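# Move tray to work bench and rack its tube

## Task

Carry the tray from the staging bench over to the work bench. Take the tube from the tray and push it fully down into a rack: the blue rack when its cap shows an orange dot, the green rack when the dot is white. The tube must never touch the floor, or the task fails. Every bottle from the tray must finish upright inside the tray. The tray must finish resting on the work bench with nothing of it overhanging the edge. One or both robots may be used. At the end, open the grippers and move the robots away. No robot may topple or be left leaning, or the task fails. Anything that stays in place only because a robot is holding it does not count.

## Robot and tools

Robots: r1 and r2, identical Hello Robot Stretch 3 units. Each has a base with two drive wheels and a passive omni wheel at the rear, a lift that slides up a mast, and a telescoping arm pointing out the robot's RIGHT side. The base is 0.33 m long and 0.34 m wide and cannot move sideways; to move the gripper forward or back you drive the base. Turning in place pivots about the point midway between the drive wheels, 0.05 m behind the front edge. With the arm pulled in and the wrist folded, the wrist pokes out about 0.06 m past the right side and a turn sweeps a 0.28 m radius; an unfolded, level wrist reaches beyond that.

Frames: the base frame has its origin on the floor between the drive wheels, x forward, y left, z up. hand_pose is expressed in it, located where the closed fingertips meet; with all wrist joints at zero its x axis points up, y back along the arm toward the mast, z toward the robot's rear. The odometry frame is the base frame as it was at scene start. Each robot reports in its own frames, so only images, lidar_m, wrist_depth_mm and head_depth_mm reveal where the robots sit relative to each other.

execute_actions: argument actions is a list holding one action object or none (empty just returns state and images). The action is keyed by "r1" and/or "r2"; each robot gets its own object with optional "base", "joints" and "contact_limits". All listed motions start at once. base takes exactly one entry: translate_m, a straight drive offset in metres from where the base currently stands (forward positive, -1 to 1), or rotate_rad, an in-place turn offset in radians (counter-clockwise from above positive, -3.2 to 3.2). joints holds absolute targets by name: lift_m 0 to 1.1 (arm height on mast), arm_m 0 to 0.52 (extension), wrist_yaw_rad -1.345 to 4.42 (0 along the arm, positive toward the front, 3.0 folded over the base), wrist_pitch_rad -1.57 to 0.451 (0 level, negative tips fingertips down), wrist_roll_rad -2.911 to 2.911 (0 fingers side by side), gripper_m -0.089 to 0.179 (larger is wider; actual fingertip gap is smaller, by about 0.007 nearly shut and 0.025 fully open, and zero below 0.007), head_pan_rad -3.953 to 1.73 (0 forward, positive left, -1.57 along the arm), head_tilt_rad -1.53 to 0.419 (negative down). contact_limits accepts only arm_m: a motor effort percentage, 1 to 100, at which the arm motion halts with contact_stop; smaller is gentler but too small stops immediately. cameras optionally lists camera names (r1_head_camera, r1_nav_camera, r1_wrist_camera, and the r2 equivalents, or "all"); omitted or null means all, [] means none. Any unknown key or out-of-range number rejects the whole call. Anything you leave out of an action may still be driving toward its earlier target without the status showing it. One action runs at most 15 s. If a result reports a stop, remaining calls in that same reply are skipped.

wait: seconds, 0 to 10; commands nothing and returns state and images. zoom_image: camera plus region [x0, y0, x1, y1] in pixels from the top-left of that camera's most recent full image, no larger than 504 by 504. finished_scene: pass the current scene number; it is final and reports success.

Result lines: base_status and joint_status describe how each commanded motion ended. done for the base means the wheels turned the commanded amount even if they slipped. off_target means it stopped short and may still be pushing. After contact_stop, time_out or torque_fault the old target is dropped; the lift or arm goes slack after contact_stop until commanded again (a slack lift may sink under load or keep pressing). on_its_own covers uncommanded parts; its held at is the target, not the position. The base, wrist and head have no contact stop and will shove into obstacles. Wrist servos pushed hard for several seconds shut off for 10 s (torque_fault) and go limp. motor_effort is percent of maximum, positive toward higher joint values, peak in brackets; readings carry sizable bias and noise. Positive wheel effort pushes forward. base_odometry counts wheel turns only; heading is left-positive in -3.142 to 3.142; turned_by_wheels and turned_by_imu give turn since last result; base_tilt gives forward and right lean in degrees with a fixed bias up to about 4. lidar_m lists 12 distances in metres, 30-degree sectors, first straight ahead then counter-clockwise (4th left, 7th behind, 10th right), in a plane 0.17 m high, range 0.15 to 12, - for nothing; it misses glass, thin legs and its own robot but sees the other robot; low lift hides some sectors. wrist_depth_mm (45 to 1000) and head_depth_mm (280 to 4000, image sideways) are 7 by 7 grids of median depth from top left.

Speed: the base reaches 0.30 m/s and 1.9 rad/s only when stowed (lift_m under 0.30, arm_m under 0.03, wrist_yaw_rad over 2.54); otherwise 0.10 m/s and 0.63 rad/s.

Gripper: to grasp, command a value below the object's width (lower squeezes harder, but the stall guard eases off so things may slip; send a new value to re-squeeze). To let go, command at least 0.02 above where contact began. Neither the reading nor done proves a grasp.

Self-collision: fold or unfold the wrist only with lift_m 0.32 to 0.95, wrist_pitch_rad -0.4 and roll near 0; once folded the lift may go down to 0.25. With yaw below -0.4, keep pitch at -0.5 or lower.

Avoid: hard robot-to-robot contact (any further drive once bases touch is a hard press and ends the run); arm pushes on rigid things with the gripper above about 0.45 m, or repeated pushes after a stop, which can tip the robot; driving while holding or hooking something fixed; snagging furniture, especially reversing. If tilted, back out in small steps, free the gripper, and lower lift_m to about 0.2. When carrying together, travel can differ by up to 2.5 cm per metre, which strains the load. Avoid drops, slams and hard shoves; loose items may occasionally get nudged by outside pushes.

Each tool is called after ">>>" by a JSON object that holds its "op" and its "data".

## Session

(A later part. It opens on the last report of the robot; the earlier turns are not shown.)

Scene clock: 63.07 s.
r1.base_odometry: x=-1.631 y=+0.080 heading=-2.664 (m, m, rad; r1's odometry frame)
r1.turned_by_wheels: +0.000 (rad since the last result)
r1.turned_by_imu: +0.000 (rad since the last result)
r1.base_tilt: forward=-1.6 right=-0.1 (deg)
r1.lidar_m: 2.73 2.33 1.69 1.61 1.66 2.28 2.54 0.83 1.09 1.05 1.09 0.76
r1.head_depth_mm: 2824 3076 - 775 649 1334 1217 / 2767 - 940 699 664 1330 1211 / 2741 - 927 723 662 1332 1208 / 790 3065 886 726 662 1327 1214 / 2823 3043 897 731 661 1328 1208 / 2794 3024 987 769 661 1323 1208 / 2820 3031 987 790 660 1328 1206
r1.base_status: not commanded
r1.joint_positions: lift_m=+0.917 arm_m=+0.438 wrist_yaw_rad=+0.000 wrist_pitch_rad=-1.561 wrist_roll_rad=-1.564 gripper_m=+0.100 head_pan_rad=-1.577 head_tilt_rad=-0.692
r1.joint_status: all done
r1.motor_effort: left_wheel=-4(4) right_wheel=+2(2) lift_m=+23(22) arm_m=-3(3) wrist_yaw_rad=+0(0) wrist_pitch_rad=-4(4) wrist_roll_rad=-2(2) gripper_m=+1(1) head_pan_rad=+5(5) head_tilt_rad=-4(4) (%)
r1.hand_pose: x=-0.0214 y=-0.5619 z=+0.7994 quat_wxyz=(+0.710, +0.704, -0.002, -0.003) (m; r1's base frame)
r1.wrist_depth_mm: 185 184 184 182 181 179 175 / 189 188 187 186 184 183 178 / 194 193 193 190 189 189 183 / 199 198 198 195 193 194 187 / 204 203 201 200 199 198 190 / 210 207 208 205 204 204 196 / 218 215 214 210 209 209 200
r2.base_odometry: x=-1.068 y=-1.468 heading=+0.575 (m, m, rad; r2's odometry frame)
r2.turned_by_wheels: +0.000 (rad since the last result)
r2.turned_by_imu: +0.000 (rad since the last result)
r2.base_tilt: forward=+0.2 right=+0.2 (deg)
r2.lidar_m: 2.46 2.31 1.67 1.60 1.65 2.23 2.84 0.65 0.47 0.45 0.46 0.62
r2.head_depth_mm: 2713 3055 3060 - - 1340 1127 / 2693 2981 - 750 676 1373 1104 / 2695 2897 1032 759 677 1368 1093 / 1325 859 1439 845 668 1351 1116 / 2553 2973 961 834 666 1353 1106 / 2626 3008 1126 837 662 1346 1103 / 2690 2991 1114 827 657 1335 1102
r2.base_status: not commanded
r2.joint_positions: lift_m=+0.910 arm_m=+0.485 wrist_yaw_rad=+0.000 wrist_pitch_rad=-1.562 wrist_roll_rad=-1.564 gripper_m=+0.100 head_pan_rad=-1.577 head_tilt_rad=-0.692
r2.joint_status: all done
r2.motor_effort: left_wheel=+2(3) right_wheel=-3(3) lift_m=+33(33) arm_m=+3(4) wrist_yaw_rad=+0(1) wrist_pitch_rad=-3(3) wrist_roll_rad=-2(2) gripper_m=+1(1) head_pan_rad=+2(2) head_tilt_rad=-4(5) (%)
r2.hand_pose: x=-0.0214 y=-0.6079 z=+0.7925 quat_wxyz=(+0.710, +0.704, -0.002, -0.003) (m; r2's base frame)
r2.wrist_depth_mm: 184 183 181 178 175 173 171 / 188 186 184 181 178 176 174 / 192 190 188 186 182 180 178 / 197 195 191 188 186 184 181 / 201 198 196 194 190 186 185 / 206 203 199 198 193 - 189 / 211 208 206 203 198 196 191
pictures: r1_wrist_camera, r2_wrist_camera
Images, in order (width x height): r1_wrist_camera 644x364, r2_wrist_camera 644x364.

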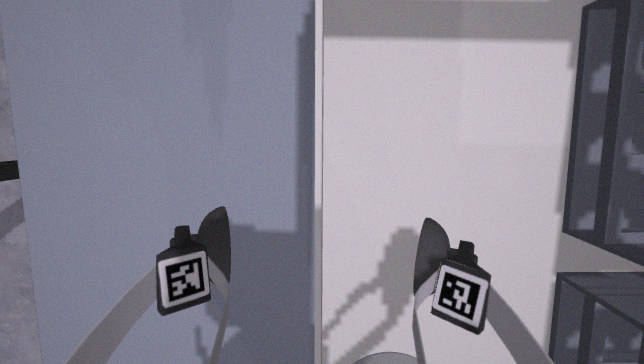

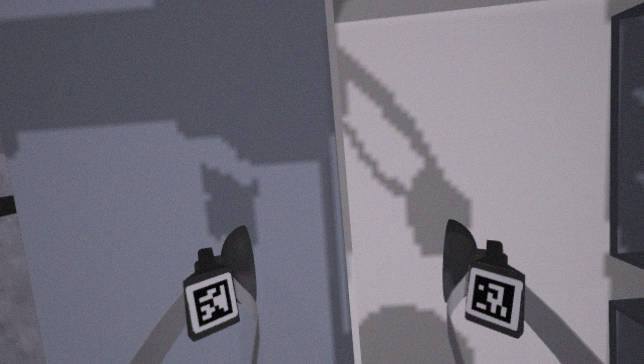

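>>> {"op": "execute_actions", "data": {"actions": [{"r1":{"joints":{"gripper_m":-0.03,"arm_m":0.435}},"r2":{"joints":{"gripper_m":-0.03}}}], "cameras": []}}

>>> {"op": "execute_actions", "data": {"actions": [{"r1":{"joints":{"lift_m":1.087}},"r2":{"joints":{"lift_m":1.08}}}], "cameras": ["r1_head_camera","r2_head_camera"]}}

>>> {"op": "execute_actions", "data": {"actions": [{"r1":{"base":{"translate_m":-1.0}},"r2":{"base":{"translate_m":1.0}}}], "cameras": ["r1_head_camera"]}}

Scene clock: 69.03 s.
r1.base_odometry: x=-1.631 y=+0.080 heading=-2.664 (m, m, rad; r1's odometry frame)
r1.turned_by_wheels: +0.000 (rad since the last result)
r1.turned_by_imu: +0.000 (rad since the last result)
r1.base_tilt: forward=-1.7 right=+0.0 (deg)
r1.lidar_m: 2.74 2.34 1.69 1.61 1.66 2.28 2.54 0.84 1.09 1.05 1.09 0.76
r1.head_depth_mm: 2809 3086 - 776 650 1336 1216 / 2822 - 675 697 663 1338 1211 / 2734 - 925 724 662 1334 1205 / 790 3071 866 733 662 1332 1211 / 2843 3002 899 731 658 1332 1210 / 2806 3055 988 769 660 1325 1202 / 2806 3038 987 788 657 1329 1205
r1.base_status: not commanded
r1.joint_positions: lift_m=+0.917 arm_m=+0.435 wrist_yaw_rad=+0.001 wrist_pitch_rad=-1.556 wrist_roll_rad=-1.570 gripper_m=-0.029 head_pan_rad=-1.577 head_tilt_rad=-0.692
r1.joint_status: all done
r1.motor_effort: left_wheel=-3(4) right_wheel=+2(2) lift_m=+29(28) arm_m=-3(2) wrist_yaw_rad=-1(1) wrist_pitch_rad=-6(6) wrist_roll_rad=+0(1) gripper_m=-17(99) head_pan_rad=+5(5) head_tilt_rad=-4(4) (%)
r1.hand_pose: x=-0.0214 y=-0.5601 z=+0.7990 quat_wxyz=(+0.712, +0.702, +0.000, +0.000) (m; r1's base frame)
r1.wrist_depth_mm: 183 183 182 181 179 178 175 / 188 186 187 186 183 183 178 / 192 192 191 190 188 186 181 / 197 197 195 193 191 192 186 / 204 201 200 195 196 196 189 / 209 206 206 - 202 202 198 / 217 213 211 209 206 207 200
r2.base_odometry: x=-1.068 y=-1.468 heading=+0.575 (m, m, rad; r2's odometry frame)
r2.turned_by_wheels: +0.000 (rad since the last result)
r2.turned_by_imu: +0.000 (rad since the last result)
r2.base_tilt: forward=+0.0 right=+0.2 (deg)
r2.lidar_m: 2.46 2.31 1.67 1.60 1.65 2.23 2.84 0.65 0.47 0.45 0.46 0.62
r2.head_depth_mm: 2712 3075 3063 - - 1345 1124 / 2716 2990 - 747 678 1379 1098 / 2689 2910 1036 758 675 1366 1090 / 1323 860 1437 841 671 1361 1112 / 2528 3004 962 835 666 1350 1111 / 2632 2996 1120 832 662 1340 1103 / 2663 3016 1119 824 657 1338 1097
r2.base_status: not commanded
r2.joint_positions: lift_m=+0.910 arm_m=+0.485 wrist_yaw_rad=+0.000 wrist_pitch_rad=-1.558 wrist_roll_rad=-1.568 gripper_m=-0.029 head_pan_rad=-1.577 head_tilt_rad=-0.692
r2.joint_status: all done
r2.motor_effort: left_wheel=+3(2) right_wheel=-3(3) lift_m=+35(35) arm_m=+3(4) wrist_yaw_rad=-1(1) wrist_pitch_rad=-4(4) wrist_roll_rad=-1(2) gripper_m=-15(91) head_pan_rad=+3(3) head_tilt_rad=-4(4) (%)
r2.hand_pose: x=-0.0214 y=-0.6090 z=+0.7923 quat_wxyz=(+0.711, +0.703, -0.001, -0.001) (m; r2's base frame)
r2.wrist_depth_mm: 183 182 180 177 175 173 170 / 187 185 184 180 178 176 173 / 190 189 188 185 181 180 177 / 195 193 191 188 185 182 180 / 200 197 196 193 188 187 184 / 205 201 200 - 191 191 189 / 210 207 204 202 199 195 192
pictures: none
No camera images: the call's "cameras" was empty. Leave "cameras" out to get every camera's image.

Scene clock: 71.40 s.
r1.base_odometry: x=-1.631 y=+0.080 heading=-2.664 (m, m, rad; r1's odometry frame)
r1.turned_by_wheels: +0.000 (rad since the last result)
r1.turned_by_imu: +0.000 (rad since the last result)
r1.base_tilt: forward=-1.7 right=+0.0 (deg)
r1.lidar_m: 2.73 2.34 1.69 1.60 1.66 2.28 2.53 0.84 1.09 1.05 1.08 0.77
r1.head_depth_mm: 2815 3026 902 800 665 1337 1217 / 2833 554 592 796 664 1330 1220 / - 815 603 795 663 1332 1208 / 2780 723 614 794 662 1330 1214 / 2711 797 611 794 661 1328 1208 / 2811 3011 892 792 661 1327 1213 / 2818 3017 987 790 658 1329 1201
r1.base_status: not commanded
r1.joint_positions: lift_m=+1.087 arm_m=+0.435 wrist_yaw_rad=+0.001 wrist_pitch_rad=-1.555 wrist_roll_rad=-1.570 gripper_m=-0.029 head_pan_rad=-1.577 head_tilt_rad=-0.692
r1.joint_status: all done
r1.motor_effort: left_wheel=-3(5) right_wheel=+2(2) lift_m=+35(37) arm_m=-3(3) wrist_yaw_rad=+0(1) wrist_pitch_rad=-6(6) wrist_roll_rad=+0(0) gripper_m=-16(16) head_pan_rad=+5(5) head_tilt_rad=-4(3) (%)
r1.hand_pose: x=-0.0214 y=-0.5602 z=+0.9687 quat_wxyz=(+0.712, +0.702, +0.000, +0.000) (m; r1's base frame)
r1.wrist_depth_mm: - - 341 337 189 189 185 / - - 348 191 191 191 188 / - - 356 194 193 194 188 / - 367 363 196 196 196 191 / - - 375 197 198 199 192 / - - 386 - 200 200 197 / - - 395 297 203 203 198
r2.base_odometry: x=-1.068 y=-1.468 heading=+0.575 (m, m, rad; r2's odometry frame)
r2.turned_by_wheels: +0.000 (rad since the last result)
r2.turned_by_imu: +0.000 (rad since the last result)
r2.base_tilt: forward=+0.1 right=+0.3 (deg)
r2.lidar_m: 2.45 2.31 1.67 1.60 1.65 2.23 2.84 0.65 0.47 0.45 0.46 0.62
r2.head_depth_mm: 2801 3082 1181 868 681 1389 1126 / 2727 2989 633 829 678 1365 1103 / - 2862 659 850 677 1368 1093 / 1980 935 763 844 672 1359 1120 / 2648 862 650 838 665 1349 1109 / 2653 3035 1127 832 661 1349 1102 / 2669 3037 1113 828 659 1341 1097
r2.base_status: not commanded
r2.joint_positions: lift_m=+1.080 arm_m=+0.485 wrist_yaw_rad=+0.000 wrist_pitch_rad=-1.557 wrist_roll_rad=-1.568 gripper_m=-0.029 head_pan_rad=-1.577 head_tilt_rad=-0.692
r2.joint_status: all done
r2.motor_effort: left_wheel=+3(3) right_wheel=-4(4) lift_m=+53(56) arm_m=+3(3) wrist_yaw_rad=-1(0) wrist_pitch_rad=-4(5) wrist_roll_rad=-1(1) gripper_m=-16(16) head_pan_rad=+2(2) head_tilt_rad=-4(4) (%)
r2.hand_pose: x=-0.0214 y=-0.6092 z=+0.9617 quat_wxyz=(+0.712, +0.703, -0.001, -0.001) (m; r2's base frame)
r2.wrist_depth_mm: - - 346 341 167 165 163 / - - 351 348 172 170 168 / - - 359 356 178 176 172 / - 370 369 363 184 181 178 / - - 374 369 189 187 184 / - - 384 - 195 193 190 / - - 394 387 205 200 196
pictures: r1_head_camera (sideways: a quarter turn clockwise sets it upright), r2_head_camera (sideways: a quarter turn clockwise sets it upright)
Images, in order (width x height): r1_head_camera 896x504, r2_head_camera 896x504.

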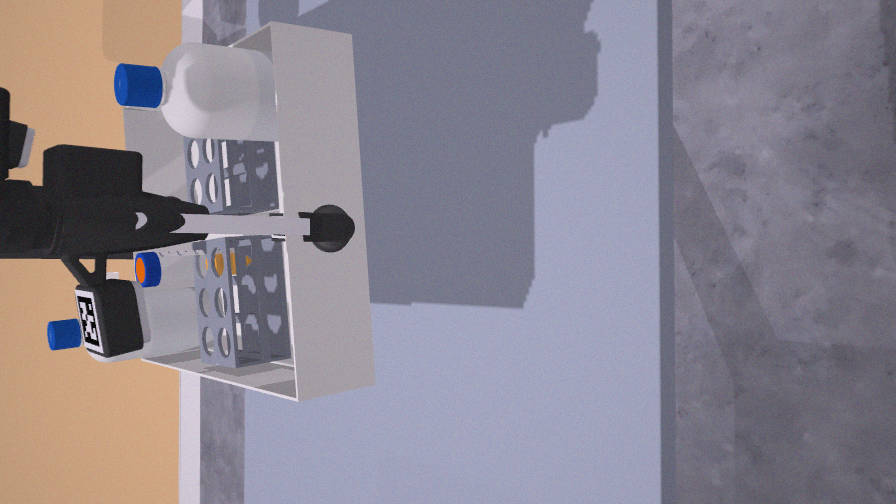

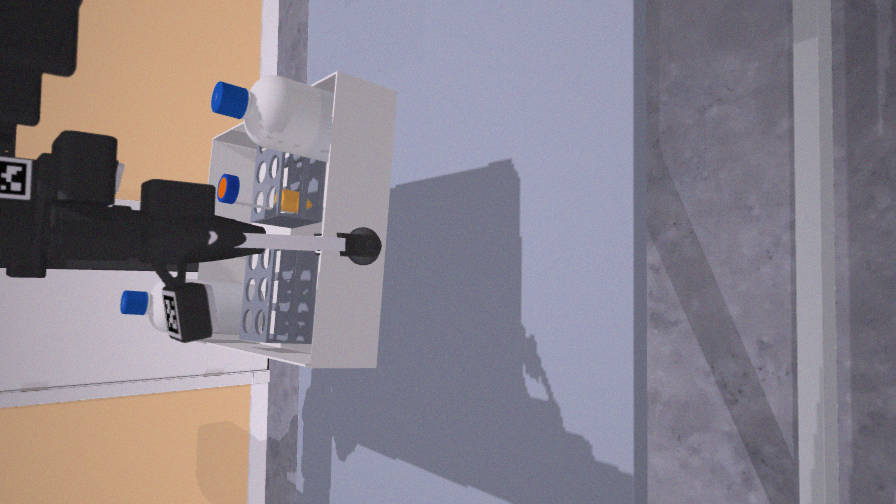

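Scene clock: 82.93 s.
r1.base_odometry: x=-0.742 y=+0.539 heading=-2.665 (m, m, rad; r1's odometry frame)
r1.turned_by_wheels: +0.000 (rad since the last result)
r1.turned_by_imu: +0.006 (rad since the last result)
r1.base_tilt: forward=-1.7 right=+0.0 (deg)
r1.lidar_m: 1.69 2.31 1.66 1.61 1.67 2.28 2.97 1.56 3.25 1.08 0.47 1.49
r1.head_depth_mm: 2837 3000 608 1947 1629 1387 1217 / 2824 549 584 1958 1627 1384 1216 / - 766 609 1898 1617 1381 1210 / 2808 725 608 1802 1627 1385 1208 / 2775 798 608 1842 1623 1383 1207 / 2838 3052 894 1782 1570 1383 1184 / 2834 3044 986 792 704 803 1145
r1.base_status: done
r1.joint_positions: lift_m=+1.087 arm_m=+0.435 wrist_yaw_rad=+0.001 wrist_pitch_rad=-1.569 wrist_roll_rad=-1.570 gripper_m=-0.029 head_pan_rad=-1.577 head_tilt_rad=-0.692
r1.joint_status: not commanded
r1.motor_effort: left_wheel=-3(6) right_wheel=+2(3) lift_m=+34(34) arm_m=-2(2) wrist_yaw_rad=-1(0) wrist_pitch_rad=+0(6) wrist_roll_rad=+0(0) gripper_m=-17(18) head_pan_rad=+4(5) head_tilt_rad=-3(3) (%)
r1.hand_pose: x=-0.0214 y=-0.5567 z=+0.9690 quat_wxyz=(+0.708, +0.707, +0.000, +0.000) (m; r1's base frame)
r1.wrist_depth_mm: - - - 585 187 188 176 / - - - 994 190 189 184 / - - - 193 193 190 187 / - - - 197 195 195 190 / - - - 196 198 197 191 / - - - - 199 199 197 / - - - 203 202 202 196
r2.base_odometry: x=-0.229 y=-0.924 heading=+0.575 (m, m, rad; r2's odometry frame)
r2.turned_by_wheels: +0.000 (rad since the last result)
r2.turned_by_imu: +0.004 (rad since the last result)
r2.base_tilt: forward=+0.0 right=+0.3 (deg)
r2.lidar_m: 1.58 2.33 1.68 1.62 1.67 2.26 1.79 0.62 0.53 1.50 3.27 1.48
r2.head_depth_mm: 2716 3008 1187 856 1536 830 1101 / 2710 2913 625 1385 1622 1377 1115 / - 1886 747 2098 1613 1361 1161 / 2672 889 750 1862 1644 1358 1162 / 2689 1851 651 1907 1638 1350 1152 / 2664 2972 2761 2046 1625 1343 1147 / 2666 2971 2736 2024 1616 1338 1141
r2.base_status: done
r2.joint_positions: lift_m=+1.080 arm_m=+0.485 wrist_yaw_rad=+0.000 wrist_pitch_rad=-1.565 wrist_roll_rad=-1.568 gripper_m=-0.029 head_pan_rad=-1.577 head_tilt_rad=-0.692
r2.joint_status: not commanded
r2.motor_effort: left_wheel=+3(7) right_wheel=-3(5) lift_m=+53(54) arm_m=+2(3) wrist_yaw_rad=-1(1) wrist_pitch_rad=-2(4) wrist_roll_rad=-1(1) gripper_m=-16(15) head_pan_rad=+3(2) head_tilt_rad=-4(4) (%)
r2.hand_pose: x=-0.0214 y=-0.6073 z=+0.9619 quat_wxyz=(+0.709, +0.705, -0.001, -0.001) (m; r2's base frame)
r2.wrist_depth_mm: - - - - 167 164 162 / - - - - 171 169 167 / - - - - 177 175 172 / - - - - 183 180 177 / - - - - 189 186 183 / - - - - 194 193 189 / - - - - 205 198 194
pictures: r1_head_camera (sideways: a quarter turn clockwise sets it upright)
Images, in order (width x height): r1_head_camera 896x504.

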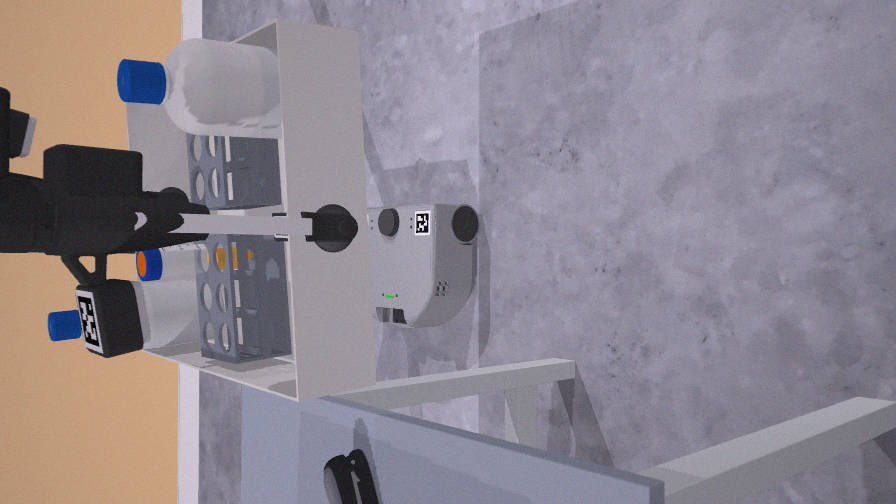

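>>> {"op": "execute_actions", "data": {"actions": [{"r1":{"base":{"translate_m":-1.0}},"r2":{"base":{"translate_m":0.99},"joints":{"arm_m":0.468,"head_pan_rad":-0.8,"head_tilt_rad":-0.5}}}], "cameras": ["r2_head_camera"]}}

>>> {"op": "execute_actions", "data": {"actions": [{"r1":{"base":{"translate_m":-0.6}},"r2":{"base":{"translate_m":0.595},"joints":{"arm_m":0.458,"head_pan_rad":-1.57,"head_tilt_rad":-0.7}}}], "cameras": ["r2_head_camera","r1_head_camera"]}}

Scene clock: 98.10 s.
r1.base_odometry: x=+0.146 y=+0.998 heading=-2.665 (m, m, rad; r1's odometry frame)
r1.turned_by_wheels: +0.000 (rad since the last result)
r1.turned_by_imu: +0.007 (rad since the last result)
r1.base_tilt: forward=-1.6 right=+0.0 (deg)
r1.lidar_m: 2.68 2.26 1.67 1.61 1.68 2.29 1.99 0.67 1.18 1.49 3.24 1.28
r1.head_depth_mm: 2851 3020 2219 1964 1595 1386 1217 / 2827 549 588 1954 1623 1393 1214 / - 775 600 1883 1618 1389 1212 / 2767 727 612 1812 1618 1387 1209 / 2760 807 612 1836 1622 1386 1207 / 2827 3053 2183 1928 1605 1375 1211 / 2809 3050 2419 1936 1604 1383 1207
r1.base_status: done
r1.joint_positions: lift_m=+1.087 arm_m=+0.435 wrist_yaw_rad=+0.000 wrist_pitch_rad=-1.561 wrist_roll_rad=-1.570 gripper_m=-0.029 head_pan_rad=-1.577 head_tilt_rad=-0.692
r1.joint_status: not commanded
r1.motor_effort: left_wheel=-4(8) right_wheel=+2(4) lift_m=+35(35) arm_m=-2(1) wrist_yaw_rad=+0(1) wrist_pitch_rad=-4(14) wrist_roll_rad=+0(0) gripper_m=-16(17) head_pan_rad=+5(5) head_tilt_rad=-3(3) (%)
r1.hand_pose: x=-0.0214 y=-0.5588 z=+0.9688 quat_wxyz=(+0.710, +0.704, +0.000, -0.001) (m; r1's base frame)
r1.wrist_depth_mm: - - - - 190 190 176 / - - - - 192 193 189 / - - - - 194 194 190 / - - - 196 196 196 192 / - - - 197 199 198 194 / - - - - 201 201 198 / - - - 203 202 203 197
r2.base_odometry: x=+0.601 y=-0.385 heading=+0.576 (m, m, rad; r2's odometry frame)
r2.turned_by_wheels: +0.000 (rad since the last result)
r2.turned_by_imu: +0.003 (rad since the last result)
r2.base_tilt: forward=+0.1 right=+0.2 (deg)
r2.lidar_m: 1.53 2.36 1.69 1.63 1.68 2.29 1.72 1.38 3.31 1.50 0.61 0.59
r2.head_depth_mm: 2810 3014 3203 2572 2036 1576 1286 / 3038 3252 3553 1167 1788 1523 1284 / 3236 3630 3793 1158 936 1550 1278 / 3607 3924 - 1080 822 1490 1241 / 3970 - - 1132 816 1408 1087 / - - 1837 1121 881 1533 1200 / 3730 3997 1803 1110 1813 1440 1257
r2.base_status: done
r2.joint_positions: lift_m=+1.080 arm_m=+0.468 wrist_yaw_rad=+0.000 wrist_pitch_rad=-1.557 wrist_roll_rad=-1.568 gripper_m=-0.029 head_pan_rad=-0.807 head_tilt_rad=-0.507
r2.joint_status: all done
r2.motor_effort: left_wheel=+2(6) right_wheel=-4(5) lift_m=+53(53) arm_m=-4(6) wrist_yaw_rad=-1(1) wrist_pitch_rad=-4(8) wrist_roll_rad=-1(1) gripper_m=-16(16) head_pan_rad=+3(34) head_tilt_rad=+3(20) (%)
r2.hand_pose: x=-0.0214 y=-0.5926 z=+0.9617 quat_wxyz=(+0.712, +0.703, -0.001, -0.001) (m; r2's base frame)
r2.wrist_depth_mm: - - - - 165 164 161 / - - - - 171 168 167 / - - - - 176 174 171 / - - - - 183 181 177 / - - - - 188 187 183 / - - - - 195 194 191 / - - - - 207 202 196
pictures: r2_head_camera (sideways: a quarter turn clockwise sets it upright)
Images, in order (width x height): r2_head_camera 896x504.

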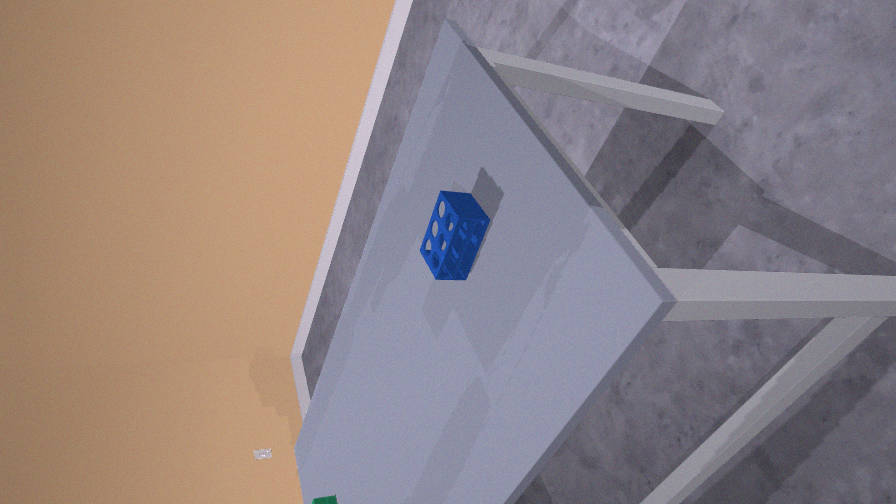

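Scene clock: 105.80 s.
r1.base_odometry: x=+0.679 y=+1.273 heading=-2.665 (m, m, rad; r1's odometry frame)
r1.turned_by_wheels: +0.000 (rad since the last result)
r1.turned_by_imu: +0.004 (rad since the last result)
r1.base_tilt: forward=-1.5 right=+0.0 (deg)
r1.lidar_m: 1.86 2.28 1.67 1.62 1.67 2.30 3.41 1.41 1.10 0.42 3.25 2.11
r1.head_depth_mm: 2864 3000 902 799 665 1357 1215 / 2862 550 588 797 663 1361 1208 / - 821 600 795 662 1360 1212 / 2772 730 612 796 661 1356 1211 / 2744 807 611 793 660 788 1171 / 2814 3115 2184 1935 1610 1380 1211 / 2845 3088 2397 1934 1607 1381 1203
r1.base_status: done
r1.joint_positions: lift_m=+1.087 arm_m=+0.435 wrist_yaw_rad=+0.000 wrist_pitch_rad=-1.558 wrist_roll_rad=-1.570 gripper_m=-0.029 head_pan_rad=-1.577 head_tilt_rad=-0.692
r1.joint_status: not commanded
r1.motor_effort: left_wheel=-5(9) right_wheel=+2(6) lift_m=+35(35) arm_m=-2(2) wrist_yaw_rad=+0(0) wrist_pitch_rad=-5(12) wrist_roll_rad=+0(0) gripper_m=-16(17) head_pan_rad=+5(5) head_tilt_rad=-4(4) (%)
r1.hand_pose: x=-0.0214 y=-0.5594 z=+0.9688 quat_wxyz=(+0.711, +0.703, +0.000, -0.001) (m; r1's base frame)
r1.wrist_depth_mm: - - - - 191 192 175 / - - 348 346 192 193 189 / - - 358 353 194 194 191 / - - 366 197 197 197 191 / - - 378 196 197 199 195 / - - 385 - 201 201 197 / - - 400 203 201 203 197
r2.base_odometry: x=+1.100 y=-0.061 heading=+0.576 (m, m, rad; r2's odometry frame)
r2.turned_by_wheels: +0.000 (rad since the last result)
r2.turned_by_imu: +0.002 (rad since the last result)
r2.base_tilt: forward=+0.2 right=+0.3 (deg)
r2.lidar_m: 3.36 2.35 1.71 1.64 1.70 2.30 1.96 2.18 0.42 0.41 0.42 0.57
r2.head_depth_mm: 2758 3003 2918 2132 1682 1380 1168 / 2656 2898 607 890 697 703 1166 / - 2811 750 823 676 729 998 / 2539 909 734 815 671 1298 1113 / 2635 2870 724 811 668 1292 1111 / 2631 2951 1127 835 662 1288 1105 / 2654 2985 1119 828 660 1277 1099
r2.base_status: done
r2.joint_positions: lift_m=+1.080 arm_m=+0.458 wrist_yaw_rad=+0.000 wrist_pitch_rad=-1.556 wrist_roll_rad=-1.568 gripper_m=-0.029 head_pan_rad=-1.563 head_tilt_rad=-0.691
r2.joint_status: all done
r2.motor_effort: left_wheel=+2(6) right_wheel=-3(4) lift_m=+53(53) arm_m=-4(5) wrist_yaw_rad=-1(1) wrist_pitch_rad=-5(8) wrist_roll_rad=-1(1) gripper_m=-15(15) head_pan_rad=-3(34) head_tilt_rad=-5(21) (%)
r2.hand_pose: x=-0.0214 y=-0.5830 z=+0.9617 quat_wxyz=(+0.712, +0.702, -0.001, -0.001) (m; r2's base frame)
r2.wrist_depth_mm: - 348 345 343 164 163 160 / - 358 353 347 170 169 166 / - - 362 359 177 174 172 / - 370 365 364 182 180 177 / - 379 373 371 189 187 184 / - - 384 - 195 194 191 / - - 393 386 207 202 197
pictures: r1_head_camera (sideways: a quarter turn clockwise sets it upright), r2_head_camera (sideways: a quarter turn clockwise sets it upright)
Images, in order (width x height): r1_head_camera 896x504, r2_head_camera 896x504.

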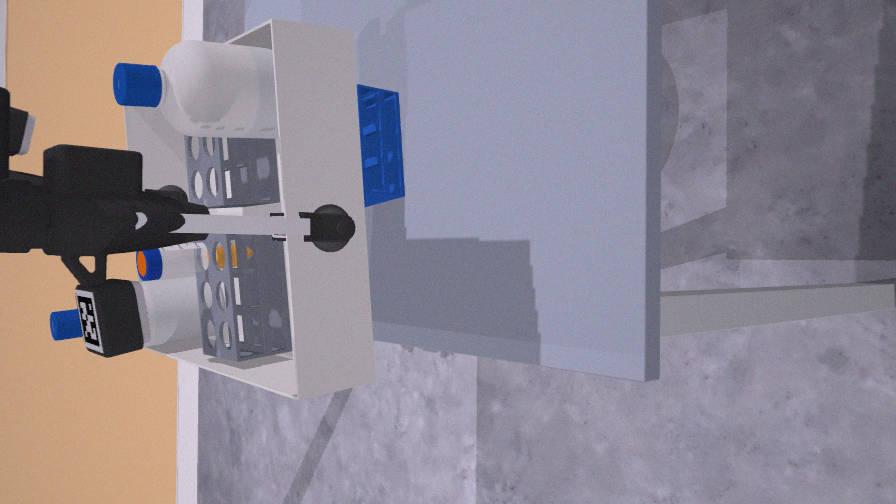

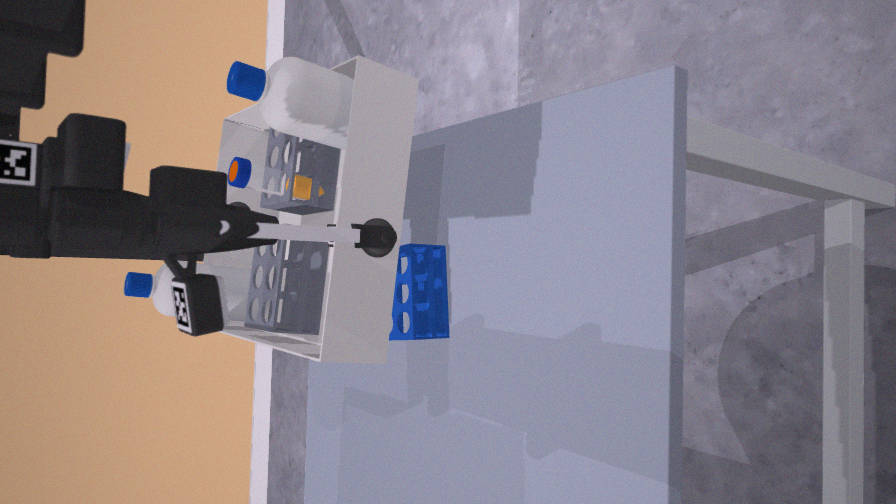

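>>> {"op": "execute_actions", "data": {"actions": [{"r1":{"base":{"translate_m":-0.51}},"r2":{"base":{"translate_m":0.49}}}], "cameras": []}}

>>> {"op": "execute_actions", "data": {"actions": [{"r1":{"joints":{"lift_m":0.94}},"r2":{"joints":{"lift_m":0.933}}}], "cameras": []}}

>>> {"op": "execute_actions", "data": {"actions": [{"r1":{"joints":{"lift_m":0.921}},"r2":{"joints":{"lift_m":0.916}}}], "cameras": ["r2_head_camera","r1_head_camera"]}}

>>> {"op": "execute_actions", "data": {"actions": [{"r1":{"joints":{"gripper_m":0.07}},"r2":{"joints":{"gripper_m":0.07}}}], "cameras": []}}

>>> {"op": "execute_actions", "data": {"actions": [{"r1":{"joints":{"lift_m":1.05}},"r2":{"joints":{"lift_m":1.05}}}], "cameras": []}}

>>> {"op": "execute_actions", "data": {"actions": [{"r1":{"joints":{"arm_m":0.05}},"r2":{"joints":{"arm_m":0.01}}}], "cameras": ["r2_head_camera"]}}

Scene clock: 119.47 s.
r1.base_odometry: x=+1.132 y=+1.507 heading=-2.665 (m, m, rad; r1's odometry frame)
r1.turned_by_wheels: +0.000 (rad since the last result)
r1.turned_by_imu: +0.003 (rad since the last result)
r1.base_tilt: forward=-1.6 right=-0.1 (deg)
r1.lidar_m: 2.35 2.28 1.67 1.61 1.68 2.31 2.92 0.93 1.10 1.06 1.10 0.69
r1.head_depth_mm: 2828 2994 903 800 664 1362 1217 / 2824 548 586 796 663 1357 1218 / - 768 608 796 663 1357 1212 / 2793 737 605 796 662 1361 1210 / 2734 799 605 792 662 1359 1212 / 2825 3004 891 792 660 1358 1206 / 2834 3053 987 791 659 1353 1204
r1.base_status: done
r1.joint_positions: lift_m=+1.087 arm_m=+0.435 wrist_yaw_rad=+0.000 wrist_pitch_rad=-1.569 wrist_roll_rad=-1.570 gripper_m=-0.029 head_pan_rad=-1.577 head_tilt_rad=-0.692
r1.joint_status: not commanded
r1.motor_effort: left_wheel=-4(10) right_wheel=+1(3) lift_m=+35(35) arm_m=-1(2) wrist_yaw_rad=+0(1) wrist_pitch_rad=+0(5) wrist_roll_rad=+0(0) gripper_m=-18(19) head_pan_rad=+5(5) head_tilt_rad=-4(4) (%)
r1.hand_pose: x=-0.0214 y=-0.5566 z=+0.9690 quat_wxyz=(+0.708, +0.707, +0.000, -0.001) (m; r1's base frame)
r1.wrist_depth_mm: - - 342 191 190 190 183 / - - 349 194 193 193 185 / - - 356 195 194 194 189 / - - 369 196 195 195 189 / - - 378 197 197 197 191 / - - 386 - 199 199 196 / - - 396 202 202 201 195
r2.base_odometry: x=+1.511 y=+0.206 heading=+0.576 (m, m, rad; r2's odometry frame)
r2.turned_by_wheels: +0.000 (rad since the last result)
r2.turned_by_imu: +0.003 (rad since the last result)
r2.base_tilt: forward=+0.2 right=+0.3 (deg)
r2.lidar_m: 2.86 2.36 1.71 1.64 1.70 2.32 2.44 0.58 0.42 0.40 0.41 0.56
r2.head_depth_mm: 2720 2983 2927 870 684 1287 1103 / 2677 2927 605 797 679 1284 1100 / - 2872 751 825 675 1272 1099 / 2496 918 715 817 671 1261 1114 / 2637 2823 686 813 665 1260 1107 / 2662 2974 1128 832 663 1247 1109 / 2647 2945 1117 828 660 1249 1101
r2.base_status: done
r2.joint_positions: lift_m=+1.080 arm_m=+0.458 wrist_yaw_rad=+0.000 wrist_pitch_rad=-1.569 wrist_roll_rad=-1.568 gripper_m=-0.029 head_pan_rad=-1.563 head_tilt_rad=-0.691
r2.joint_status: not commanded
r2.motor_effort: left_wheel=+3(5) right_wheel=-4(6) lift_m=+53(53) arm_m=-2(4) wrist_yaw_rad=-1(1) wrist_pitch_rad=-1(5) wrist_roll_rad=-1(1) gripper_m=-15(15) head_pan_rad=-4(3) head_tilt_rad=-5(4) (%)
r2.hand_pose: x=-0.0214 y=-0.5794 z=+0.9620 quat_wxyz=(+0.707, +0.707, -0.001, -0.001) (m; r2's base frame)
r2.wrist_depth_mm: - 353 347 169 166 163 161 / - 361 355 348 170 168 165 / - - 362 358 177 174 171 / - 373 369 364 183 180 176 / - - 378 371 190 187 183 / - - 385 - 195 194 189 / - - 397 392 206 201 195
pictures: none
No camera images: the call's "cameras" was empty. Leave "cameras" out to get every camera's image.

Scene clock: 121.63 s.
r1.base_odometry: x=+1.132 y=+1.507 heading=-2.665 (m, m, rad; r1's odometry frame)
r1.turned_by_wheels: +0.000 (rad since the last result)
r1.turned_by_imu: +0.000 (rad since the last result)
r1.base_tilt: forward=-1.7 right=+0.0 (deg)
r1.lidar_m: 2.35 2.28 1.68 1.61 1.68 2.31 2.91 0.94 1.10 1.06 1.10 0.69
r1.head_depth_mm: 2803 - - 777 665 1357 1220 / 2773 2996 644 682 664 1359 1219 / 2675 - 832 709 662 1362 1208 / 768 3103 814 731 661 1358 1205 / 2843 3034 866 729 662 1356 1209 / 2823 3041 993 768 661 1357 1207 / 2809 3081 982 790 659 1345 1204
r1.base_status: not commanded
r1.joint_positions: lift_m=+0.940 arm_m=+0.435 wrist_yaw_rad=+0.000 wrist_pitch_rad=-1.569 wrist_roll_rad=-1.570 gripper_m=-0.029 head_pan_rad=-1.577 head_tilt_rad=-0.692
r1.joint_status: all done
r1.motor_effort: left_wheel=-3(3) right_wheel=+1(1) lift_m=+29(32) arm_m=-2(2) wrist_yaw_rad=-1(0) wrist_pitch_rad=+0(0) wrist_roll_rad=+0(0) gripper_m=-18(17) head_pan_rad=+5(5) head_tilt_rad=-3(4) (%)
r1.hand_pose: x=-0.0214 y=-0.5566 z=+0.8223 quat_wxyz=(+0.708, +0.707, +0.000, -0.001) (m; r1's base frame)
r1.wrist_depth_mm: 917 206 206 190 189 189 184 / 960 212 210 193 192 192 186 / 929 217 216 194 194 193 188 / - 222 221 196 196 195 190 / - 228 225 198 198 197 191 / - 233 232 - 199 199 195 / - 239 239 202 201 200 196
r2.base_odometry: x=+1.511 y=+0.206 heading=+0.576 (m, m, rad; r2's odometry frame)
r2.turned_by_wheels: +0.000 (rad since the last result)
r2.turned_by_imu: +0.000 (rad since the last result)
r2.base_tilt: forward=+0.1 right=+0.3 (deg)
r2.lidar_m: 2.86 2.35 1.72 1.65 1.70 2.32 2.44 0.58 0.42 0.40 0.42 0.57
r2.head_depth_mm: 2652 2954 - - 664 1280 1107 / 2636 2867 1090 700 680 1283 1103 / 2662 2813 1002 734 674 1269 1095 / 1272 1526 921 799 671 1264 1110 / 2550 2989 1006 760 667 1263 1107 / 2645 2998 1133 837 665 1253 1101 / 2627 2928 1120 829 659 1243 1105
r2.base_status: not commanded
r2.joint_positions: lift_m=+0.933 arm_m=+0.458 wrist_yaw_rad=+0.000 wrist_pitch_rad=-1.569 wrist_roll_rad=-1.568 gripper_m=-0.029 head_pan_rad=-1.563 head_tilt_rad=-0.691
r2.joint_status: all done
r2.motor_effort: left_wheel=+2(2) right_wheel=-5(4) lift_m=+40(48) arm_m=-1(2) wrist_yaw_rad=-1(1) wrist_pitch_rad=-1(1) wrist_roll_rad=-1(1) gripper_m=-14(15) head_pan_rad=-4(3) head_tilt_rad=-5(4) (%)
r2.hand_pose: x=-0.0214 y=-0.5794 z=+0.8154 quat_wxyz=(+0.707, +0.707, -0.001, -0.001) (m; r2's base frame)
r2.wrist_depth_mm: 208 206 204 169 165 163 160 / 212 210 207 203 171 168 165 / 217 213 212 207 176 173 171 / 222 218 216 212 182 179 177 / 228 224 220 216 189 186 183 / 233 228 226 - 194 193 189 / - 233 230 227 206 200 195
pictures: none
No camera images: the call's "cameras" was empty. Leave "cameras" out to get every camera's image.

Scene clock: 122.53 s.
r1.base_odometry: x=+1.132 y=+1.507 heading=-2.665 (m, m, rad; r1's odometry frame)
r1.turned_by_wheels: +0.000 (rad since the last result)
r1.turned_by_imu: +0.000 (rad since the last result)
r1.base_tilt: forward=-1.7 right=+0.0 (deg)
r1.lidar_m: 2.35 2.28 1.67 1.61 1.68 2.30 2.93 0.93 1.10 1.06 1.10 0.69
r1.head_depth_mm: 2849 3092 - 777 649 1364 1217 / 2797 - 664 687 663 1363 1215 / 2699 - 917 714 662 1363 1215 / 780 3077 855 732 662 1354 1219 / 2823 3037 881 723 661 1360 1210 / 2820 3065 987 771 659 1351 1207 / 2810 3084 993 789 659 1351 1207
r1.base_status: not commanded
r1.joint_positions: lift_m=+0.921 arm_m=+0.435 wrist_yaw_rad=+0.000 wrist_pitch_rad=-1.569 wrist_roll_rad=-1.570 gripper_m=-0.029 head_pan_rad=-1.577 head_tilt_rad=-0.692
r1.joint_status: all done
r1.motor_effort: left_wheel=-4(3) right_wheel=+1(1) lift_m=+30(29) arm_m=-2(1) wrist_yaw_rad=-1(1) wrist_pitch_rad=+0(0) wrist_roll_rad=+0(0) gripper_m=-17(18) head_pan_rad=+5(4) head_tilt_rad=-4(3) (%)
r1.hand_pose: x=-0.0214 y=-0.5566 z=+0.8033 quat_wxyz=(+0.708, +0.707, +0.000, -0.001) (m; r1's base frame)
r1.wrist_depth_mm: 190 188 188 183 181 180 175 / 917 193 193 187 186 185 178 / 930 197 197 191 188 189 182 / 205 202 202 195 193 192 185 / - 207 206 196 197 197 180 / - 213 211 - 201 199 196 / - 221 218 208 205 204 198
r2.base_odometry: x=+1.511 y=+0.206 heading=+0.576 (m, m, rad; r2's odometry frame)
r2.turned_by_wheels: +0.000 (rad since the last result)
r2.turned_by_imu: +0.000 (rad since the last result)
r2.base_tilt: forward=+0.0 right=+0.3 (deg)
r2.lidar_m: 2.86 2.36 1.70 1.65 1.70 2.31 2.44 0.58 0.42 0.40 0.42 0.56
r2.head_depth_mm: 2662 2975 3142 - - 1288 1106 / 2628 2920 - 716 681 1276 1095 / 2641 2874 1023 814 675 1277 1096 / 1294 826 1026 835 670 1263 1111 / 2597 2972 947 828 668 1266 1108 / 2641 2955 1128 832 661 1257 1102 / 2623 2994 1117 828 658 1252 1101
r2.base_status: not commanded
r2.joint_positions: lift_m=+0.916 arm_m=+0.458 wrist_yaw_rad=+0.000 wrist_pitch_rad=-1.569 wrist_roll_rad=-1.569 gripper_m=-0.029 head_pan_rad=-1.563 head_tilt_rad=-0.691
r2.joint_status: all done
r2.motor_effort: left_wheel=+3(3) right_wheel=-4(4) lift_m=+40(37) arm_m=-2(1) wrist_yaw_rad=-1(1) wrist_pitch_rad=-1(1) wrist_roll_rad=-1(1) gripper_m=-16(16) head_pan_rad=-3(3) head_tilt_rad=-4(5) (%)
r2.hand_pose: x=-0.0214 y=-0.5794 z=+0.7984 quat_wxyz=(+0.707, +0.707, +0.000, -0.001) (m; r2's base frame)
r2.wrist_depth_mm: 191 189 186 176 173 172 169 / 195 192 190 188 178 175 172 / 198 197 195 191 182 179 176 / 203 201 198 195 186 183 180 / 208 206 203 199 190 187 184 / 214 210 208 - 194 193 189 / 219 215 212 210 201 197 193
pictures: r1_head_camera (sideways: a quarter turn clockwise sets it upright), r2_head_camera (sideways: a quarter turn clockwise sets it upright)
Images, in order (width x height): r1_head_camera 896x504, r2_head_camera 896x504.

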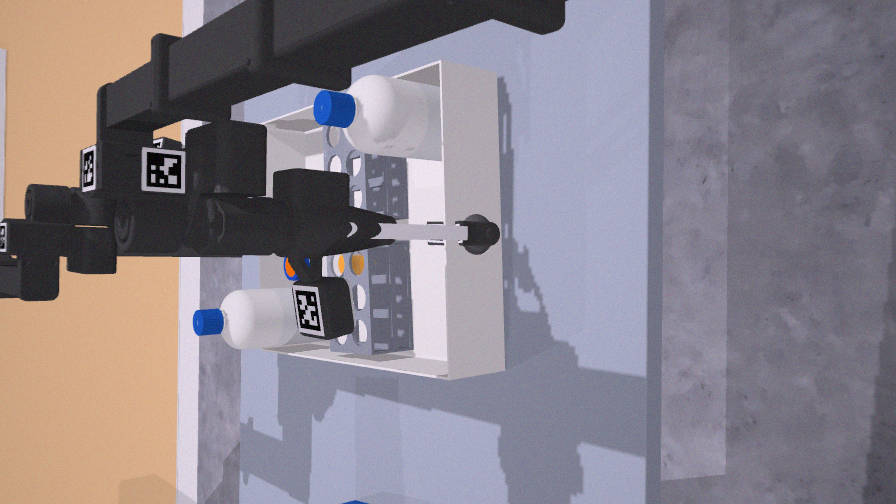

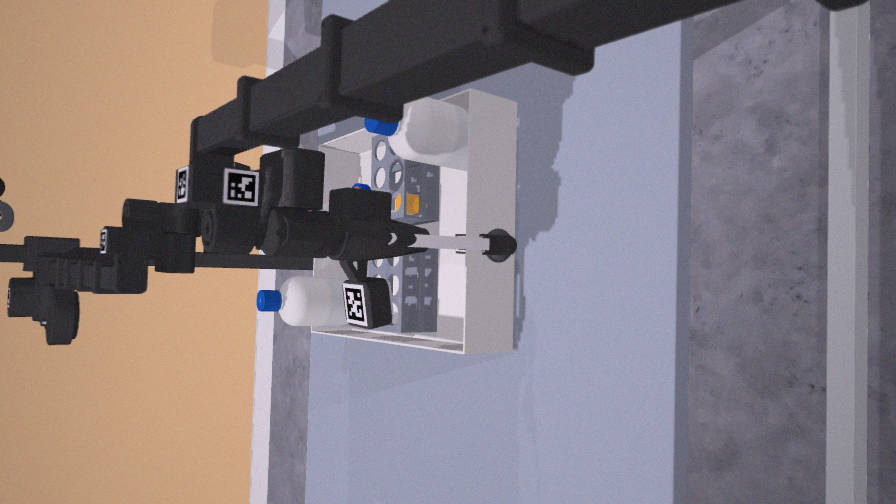

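Scene clock: 124.03 s.
r1.base_odometry: x=+1.132 y=+1.507 heading=-2.665 (m, m, rad; r1's odometry frame)
r1.turned_by_wheels: +0.000 (rad since the last result)
r1.turned_by_imu: +0.000 (rad since the last result)
r1.base_tilt: forward=-1.7 right=+0.0 (deg)
r1.lidar_m: 2.36 2.27 1.67 1.62 1.68 2.32 2.92 0.93 1.10 1.06 1.10 0.69
r1.head_depth_mm: 2836 3076 - 776 650 1366 1216 / 2790 - 945 689 664 1361 1209 / 2690 - 883 716 663 1357 1208 / 780 3063 851 720 661 1358 1217 / 2849 3071 884 727 661 1351 1210 / 2823 3044 992 770 658 1351 1201 / 2820 3064 988 788 657 1349 1200
r1.base_status: not commanded
r1.joint_positions: lift_m=+0.921 arm_m=+0.435 wrist_yaw_rad=+0.000 wrist_pitch_rad=-1.568 wrist_roll_rad=-1.570 gripper_m=+0.070 head_pan_rad=-1.577 head_tilt_rad=-0.692
r1.joint_status: all done
r1.motor_effort: left_wheel=-4(3) right_wheel=+2(2) lift_m=+29(29) arm_m=-1(2) wrist_yaw_rad=-2(1) wrist_pitch_rad=+0(0) wrist_roll_rad=+0(0) gripper_m=+0(98) head_pan_rad=+5(5) head_tilt_rad=-4(3) (%)
r1.hand_pose: x=-0.0214 y=-0.5568 z=+0.8033 quat_wxyz=(+0.708, +0.706, +0.000, -0.001) (m; r1's base frame)
r1.wrist_depth_mm: 190 188 188 184 183 182 178 / 195 193 193 190 188 187 182 / 936 198 196 193 194 191 185 / 204 203 201 199 197 196 190 / - 210 206 203 202 202 192 / - 213 213 210 - 207 198 / - 218 218 215 213 211 182
r2.base_odometry: x=+1.511 y=+0.206 heading=+0.576 (m, m, rad; r2's odometry frame)
r2.turned_by_wheels: +0.000 (rad since the last result)
r2.turned_by_imu: +0.000 (rad since the last result)
r2.base_tilt: forward=+0.1 right=+0.4 (deg)
r2.lidar_m: 2.86 2.36 1.71 1.64 1.71 2.31 2.44 0.58 0.42 0.40 0.42 0.56
r2.head_depth_mm: 2645 2976 3133 - - 1290 1110 / 2625 2955 - 713 681 1275 1100 / 2632 2857 1024 818 676 1267 1094 / 1295 828 1022 838 671 1266 1121 / 2607 2965 941 839 666 1261 1110 / 2648 2958 1130 833 661 1249 1098 / 2626 2940 1117 830 659 1247 1104
r2.base_status: not commanded
r2.joint_positions: lift_m=+0.916 arm_m=+0.458 wrist_yaw_rad=+0.000 wrist_pitch_rad=-1.567 wrist_roll_rad=-1.569 gripper_m=+0.070 head_pan_rad=-1.563 head_tilt_rad=-0.691
r2.joint_status: all done
r2.motor_effort: left_wheel=+2(2) right_wheel=-4(4) lift_m=+39(40) arm_m=-2(1) wrist_yaw_rad=+0(1) wrist_pitch_rad=-1(1) wrist_roll_rad=-1(1) gripper_m=+0(82) head_pan_rad=-3(3) head_tilt_rad=-5(4) (%)
r2.hand_pose: x=-0.0214 y=-0.5799 z=+0.7984 quat_wxyz=(+0.708, +0.706, +0.000, -0.001) (m; r2's base frame)
r2.wrist_depth_mm: 192 189 187 183 180 178 175 / 195 192 190 187 183 181 178 / 199 197 194 191 187 185 182 / 202 201 199 195 191 188 186 / 207 205 202 199 195 192 189 / 214 210 208 204 200 196 194 / 218 215 213 209 203 203 197
pictures: none
No camera images: the call's "cameras" was empty. Leave "cameras" out to get every camera's image.

Scene clock: 126.10 s.
r1.base_odometry: x=+1.132 y=+1.507 heading=-2.665 (m, m, rad; r1's odometry frame)
r1.turned_by_wheels: +0.000 (rad since the last result)
r1.turned_by_imu: +0.000 (rad since the last result)
r1.base_tilt: forward=-1.6 right=+0.0 (deg)
r1.lidar_m: 2.36 2.27 1.68 1.62 1.68 2.31 2.92 0.93 1.10 1.06 1.10 0.69
r1.head_depth_mm: 2854 3048 1002 800 665 1363 1212 / 2886 3059 959 689 663 1367 1213 / - 2994 970 716 663 1358 1212 / 2820 2964 956 719 663 1359 1208 / 2832 1023 898 728 661 1362 1212 / 2806 3082 991 770 660 1358 1205 / 2806 3084 990 791 657 1357 1205
r1.base_status: not commanded
r1.joint_positions: lift_m=+1.050 arm_m=+0.435 wrist_yaw_rad=+0.000 wrist_pitch_rad=-1.567 wrist_roll_rad=-1.570 gripper_m=+0.070 head_pan_rad=-1.577 head_tilt_rad=-0.692
r1.joint_status: all done
r1.motor_effort: left_wheel=-4(4) right_wheel=+2(2) lift_m=+29(31) arm_m=-1(1) wrist_yaw_rad=+1(0) wrist_pitch_rad=-1(0) wrist_roll_rad=+0(0) gripper_m=+0(0) head_pan_rad=+5(4) head_tilt_rad=-4(4) (%)
r1.hand_pose: x=-0.0214 y=-0.5570 z=+0.9323 quat_wxyz=(+0.708, +0.706, +0.000, -0.001) (m; r1's base frame)
r1.wrist_depth_mm: - - 307 304 294 259 256 / - - 317 311 313 281 276 / - - 322 322 316 290 285 / - 335 330 329 327 293 263 / - - 337 336 329 308 327 / - - 346 342 - 285 335 / - - 361 321 255 306 330
r2.base_odometry: x=+1.511 y=+0.206 heading=+0.576 (m, m, rad; r2's odometry frame)
r2.turned_by_wheels: +0.000 (rad since the last result)
r2.turned_by_imu: +0.000 (rad since the last result)
r2.base_tilt: forward=+0.1 right=+0.3 (deg)
r2.lidar_m: 2.86 2.36 1.71 1.65 1.70 2.32 2.44 0.58 0.42 0.40 0.41 0.56
r2.head_depth_mm: - 3032 2913 869 684 1289 1107 / - 2960 1182 716 680 1275 1099 / - 3025 1026 817 674 1279 1095 / 757 2821 1013 815 672 1269 1113 / 2647 2896 941 835 667 1258 1108 / 2628 2971 1131 836 664 1250 1103 / 2653 2996 1117 830 659 1249 1099
r2.base_status: not commanded
r2.joint_positions: lift_m=+1.050 arm_m=+0.458 wrist_yaw_rad=+0.000 wrist_pitch_rad=-1.567 wrist_roll_rad=-1.569 gripper_m=+0.070 head_pan_rad=-1.563 head_tilt_rad=-0.691
r2.joint_status: all done
r2.motor_effort: left_wheel=+2(2) right_wheel=-3(3) lift_m=+45(48) arm_m=-2(2) wrist_yaw_rad=-1(1) wrist_pitch_rad=-1(1) wrist_roll_rad=-1(1) gripper_m=+0(0) head_pan_rad=-3(3) head_tilt_rad=-5(5) (%)
r2.hand_pose: x=-0.0214 y=-0.5801 z=+0.9322 quat_wxyz=(+0.708, +0.706, +0.000, -0.001) (m; r2's base frame)
r2.wrist_depth_mm: - 323 319 313 310 304 276 / - 331 324 319 315 292 251 / - 335 332 325 323 291 256 / - 342 338 332 326 296 262 / - 348 346 339 334 326 296 / - - 352 346 342 300 269 / - - 362 356 268 343 277
pictures: none
No camera images: the call's "cameras" was empty. Leave "cameras" out to get every camera's image.

Scene clock: 130.60 s.
r1.base_odometry: x=+1.132 y=+1.507 heading=-2.665 (m, m, rad; r1's odometry frame)
r1.turned_by_wheels: +0.000 (rad since the last result)
r1.turned_by_imu: +0.000 (rad since the last result)
r1.base_tilt: forward=-1.6 right=+0.0 (deg)
r1.lidar_m: 2.36 2.28 1.68 1.61 1.68 2.32 2.92 0.93 1.10 1.06 1.10 0.69
r1.head_depth_mm: - - - - - 1333 1216 / 2721 - - - - 1333 1215 / 2747 - - - - - 1216 / 2719 3024 966 729 - 1346 1210 / 2839 3067 893 726 694 1329 1206 / 2817 3081 990 771 702 1312 1209 / 2831 3077 990 790 674 1325 1206
r1.base_status: not commanded
r1.joint_positions: lift_m=+1.050 arm_m=+0.050 wrist_yaw_rad=+0.001 wrist_pitch_rad=-1.567 wrist_roll_rad=-1.570 gripper_m=+0.070 head_pan_rad=-1.577 head_tilt_rad=-0.692
r1.joint_status: all done
r1.motor_effort: left_wheel=-4(4) right_wheel=+2(2) lift_m=+29(29) arm_m=-3(3) wrist_yaw_rad=-1(1) wrist_pitch_rad=-1(1) wrist_roll_rad=+0(0) gripper_m=+0(1) head_pan_rad=+4(4) head_tilt_rad=-5(4) (%)
r1.hand_pose: x=-0.0214 y=-0.1723 z=+0.9322 quat_wxyz=(+0.708, +0.706, +0.000, -0.001) (m; r1's base frame)
r1.wrist_depth_mm: - - - - - - 304 / - - - - - - 312 / - - - - - - 318 / - - - - - - 324 / - - - - - - 333 / - - - - - 370 342 / - - - - - 357 352
r2.base_odometry: x=+1.511 y=+0.206 heading=+0.576 (m, m, rad; r2's odometry frame)
r2.turned_by_wheels: +0.000 (rad since the last result)
r2.turned_by_imu: +0.000 (rad since the last result)
r2.base_tilt: forward=+0.1 right=+0.3 (deg)
r2.lidar_m: 2.87 2.36 1.71 1.64 1.70 2.31 2.44 0.58 0.42 0.40 0.42 0.56
r2.head_depth_mm: 2641 2917 - - - - 1021 / 2648 2889 - - - - 1098 / 2618 2894 - - - - - / 1111 2876 1039 847 669 - 1091 / 2631 2981 941 838 667 586 1089 / 2639 2975 1130 836 661 - - / 2647 2988 1116 829 658 588 -
r2.base_status: not commanded
r2.joint_positions: lift_m=+1.050 arm_m=+0.010 wrist_yaw_rad=+0.000 wrist_pitch_rad=-1.566 wrist_roll_rad=-1.569 gripper_m=+0.070 head_pan_rad=-1.563 head_tilt_rad=-0.691
r2.joint_status: all done
r2.motor_effort: left_wheel=+2(2) right_wheel=-3(3) lift_m=+46(46) arm_m=-4(5) wrist_yaw_rad=-1(1) wrist_pitch_rad=-2(2) wrist_roll_rad=-1(0) gripper_m=+0(0) head_pan_rad=-3(3) head_tilt_rad=-5(4) (%)
r2.hand_pose: x=-0.0214 y=-0.1324 z=+0.9321 quat_wxyz=(+0.709, +0.706, +0.000, -0.001) (m; r2's base frame)
r2.wrist_depth_mm: - - - - - - 308 / - - - - - - 313 / - - - - - - 317 / - - - - - - 324 / - - - - - - 331 / - - - - - - 336 / - - - - - - 347
pictures: r2_head_camera (sideways: a quarter turn clockwise sets it upright)
Images, in order (width x height): r2_head_camera 896x504.

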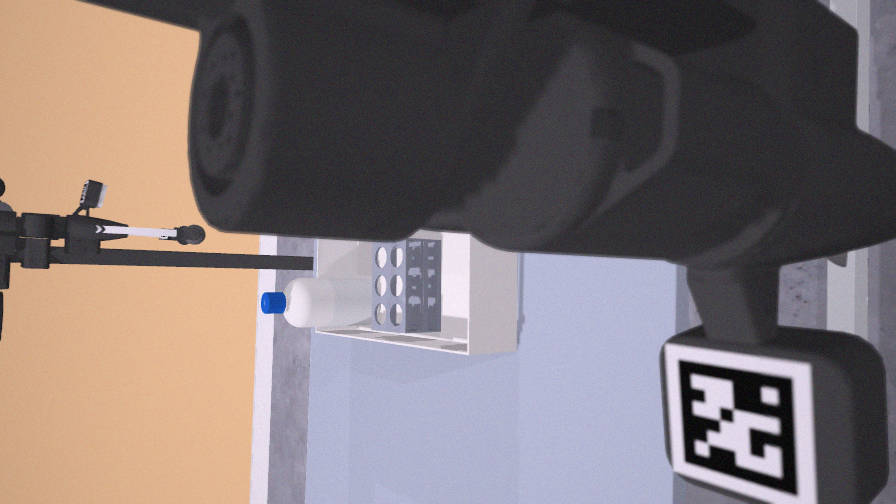

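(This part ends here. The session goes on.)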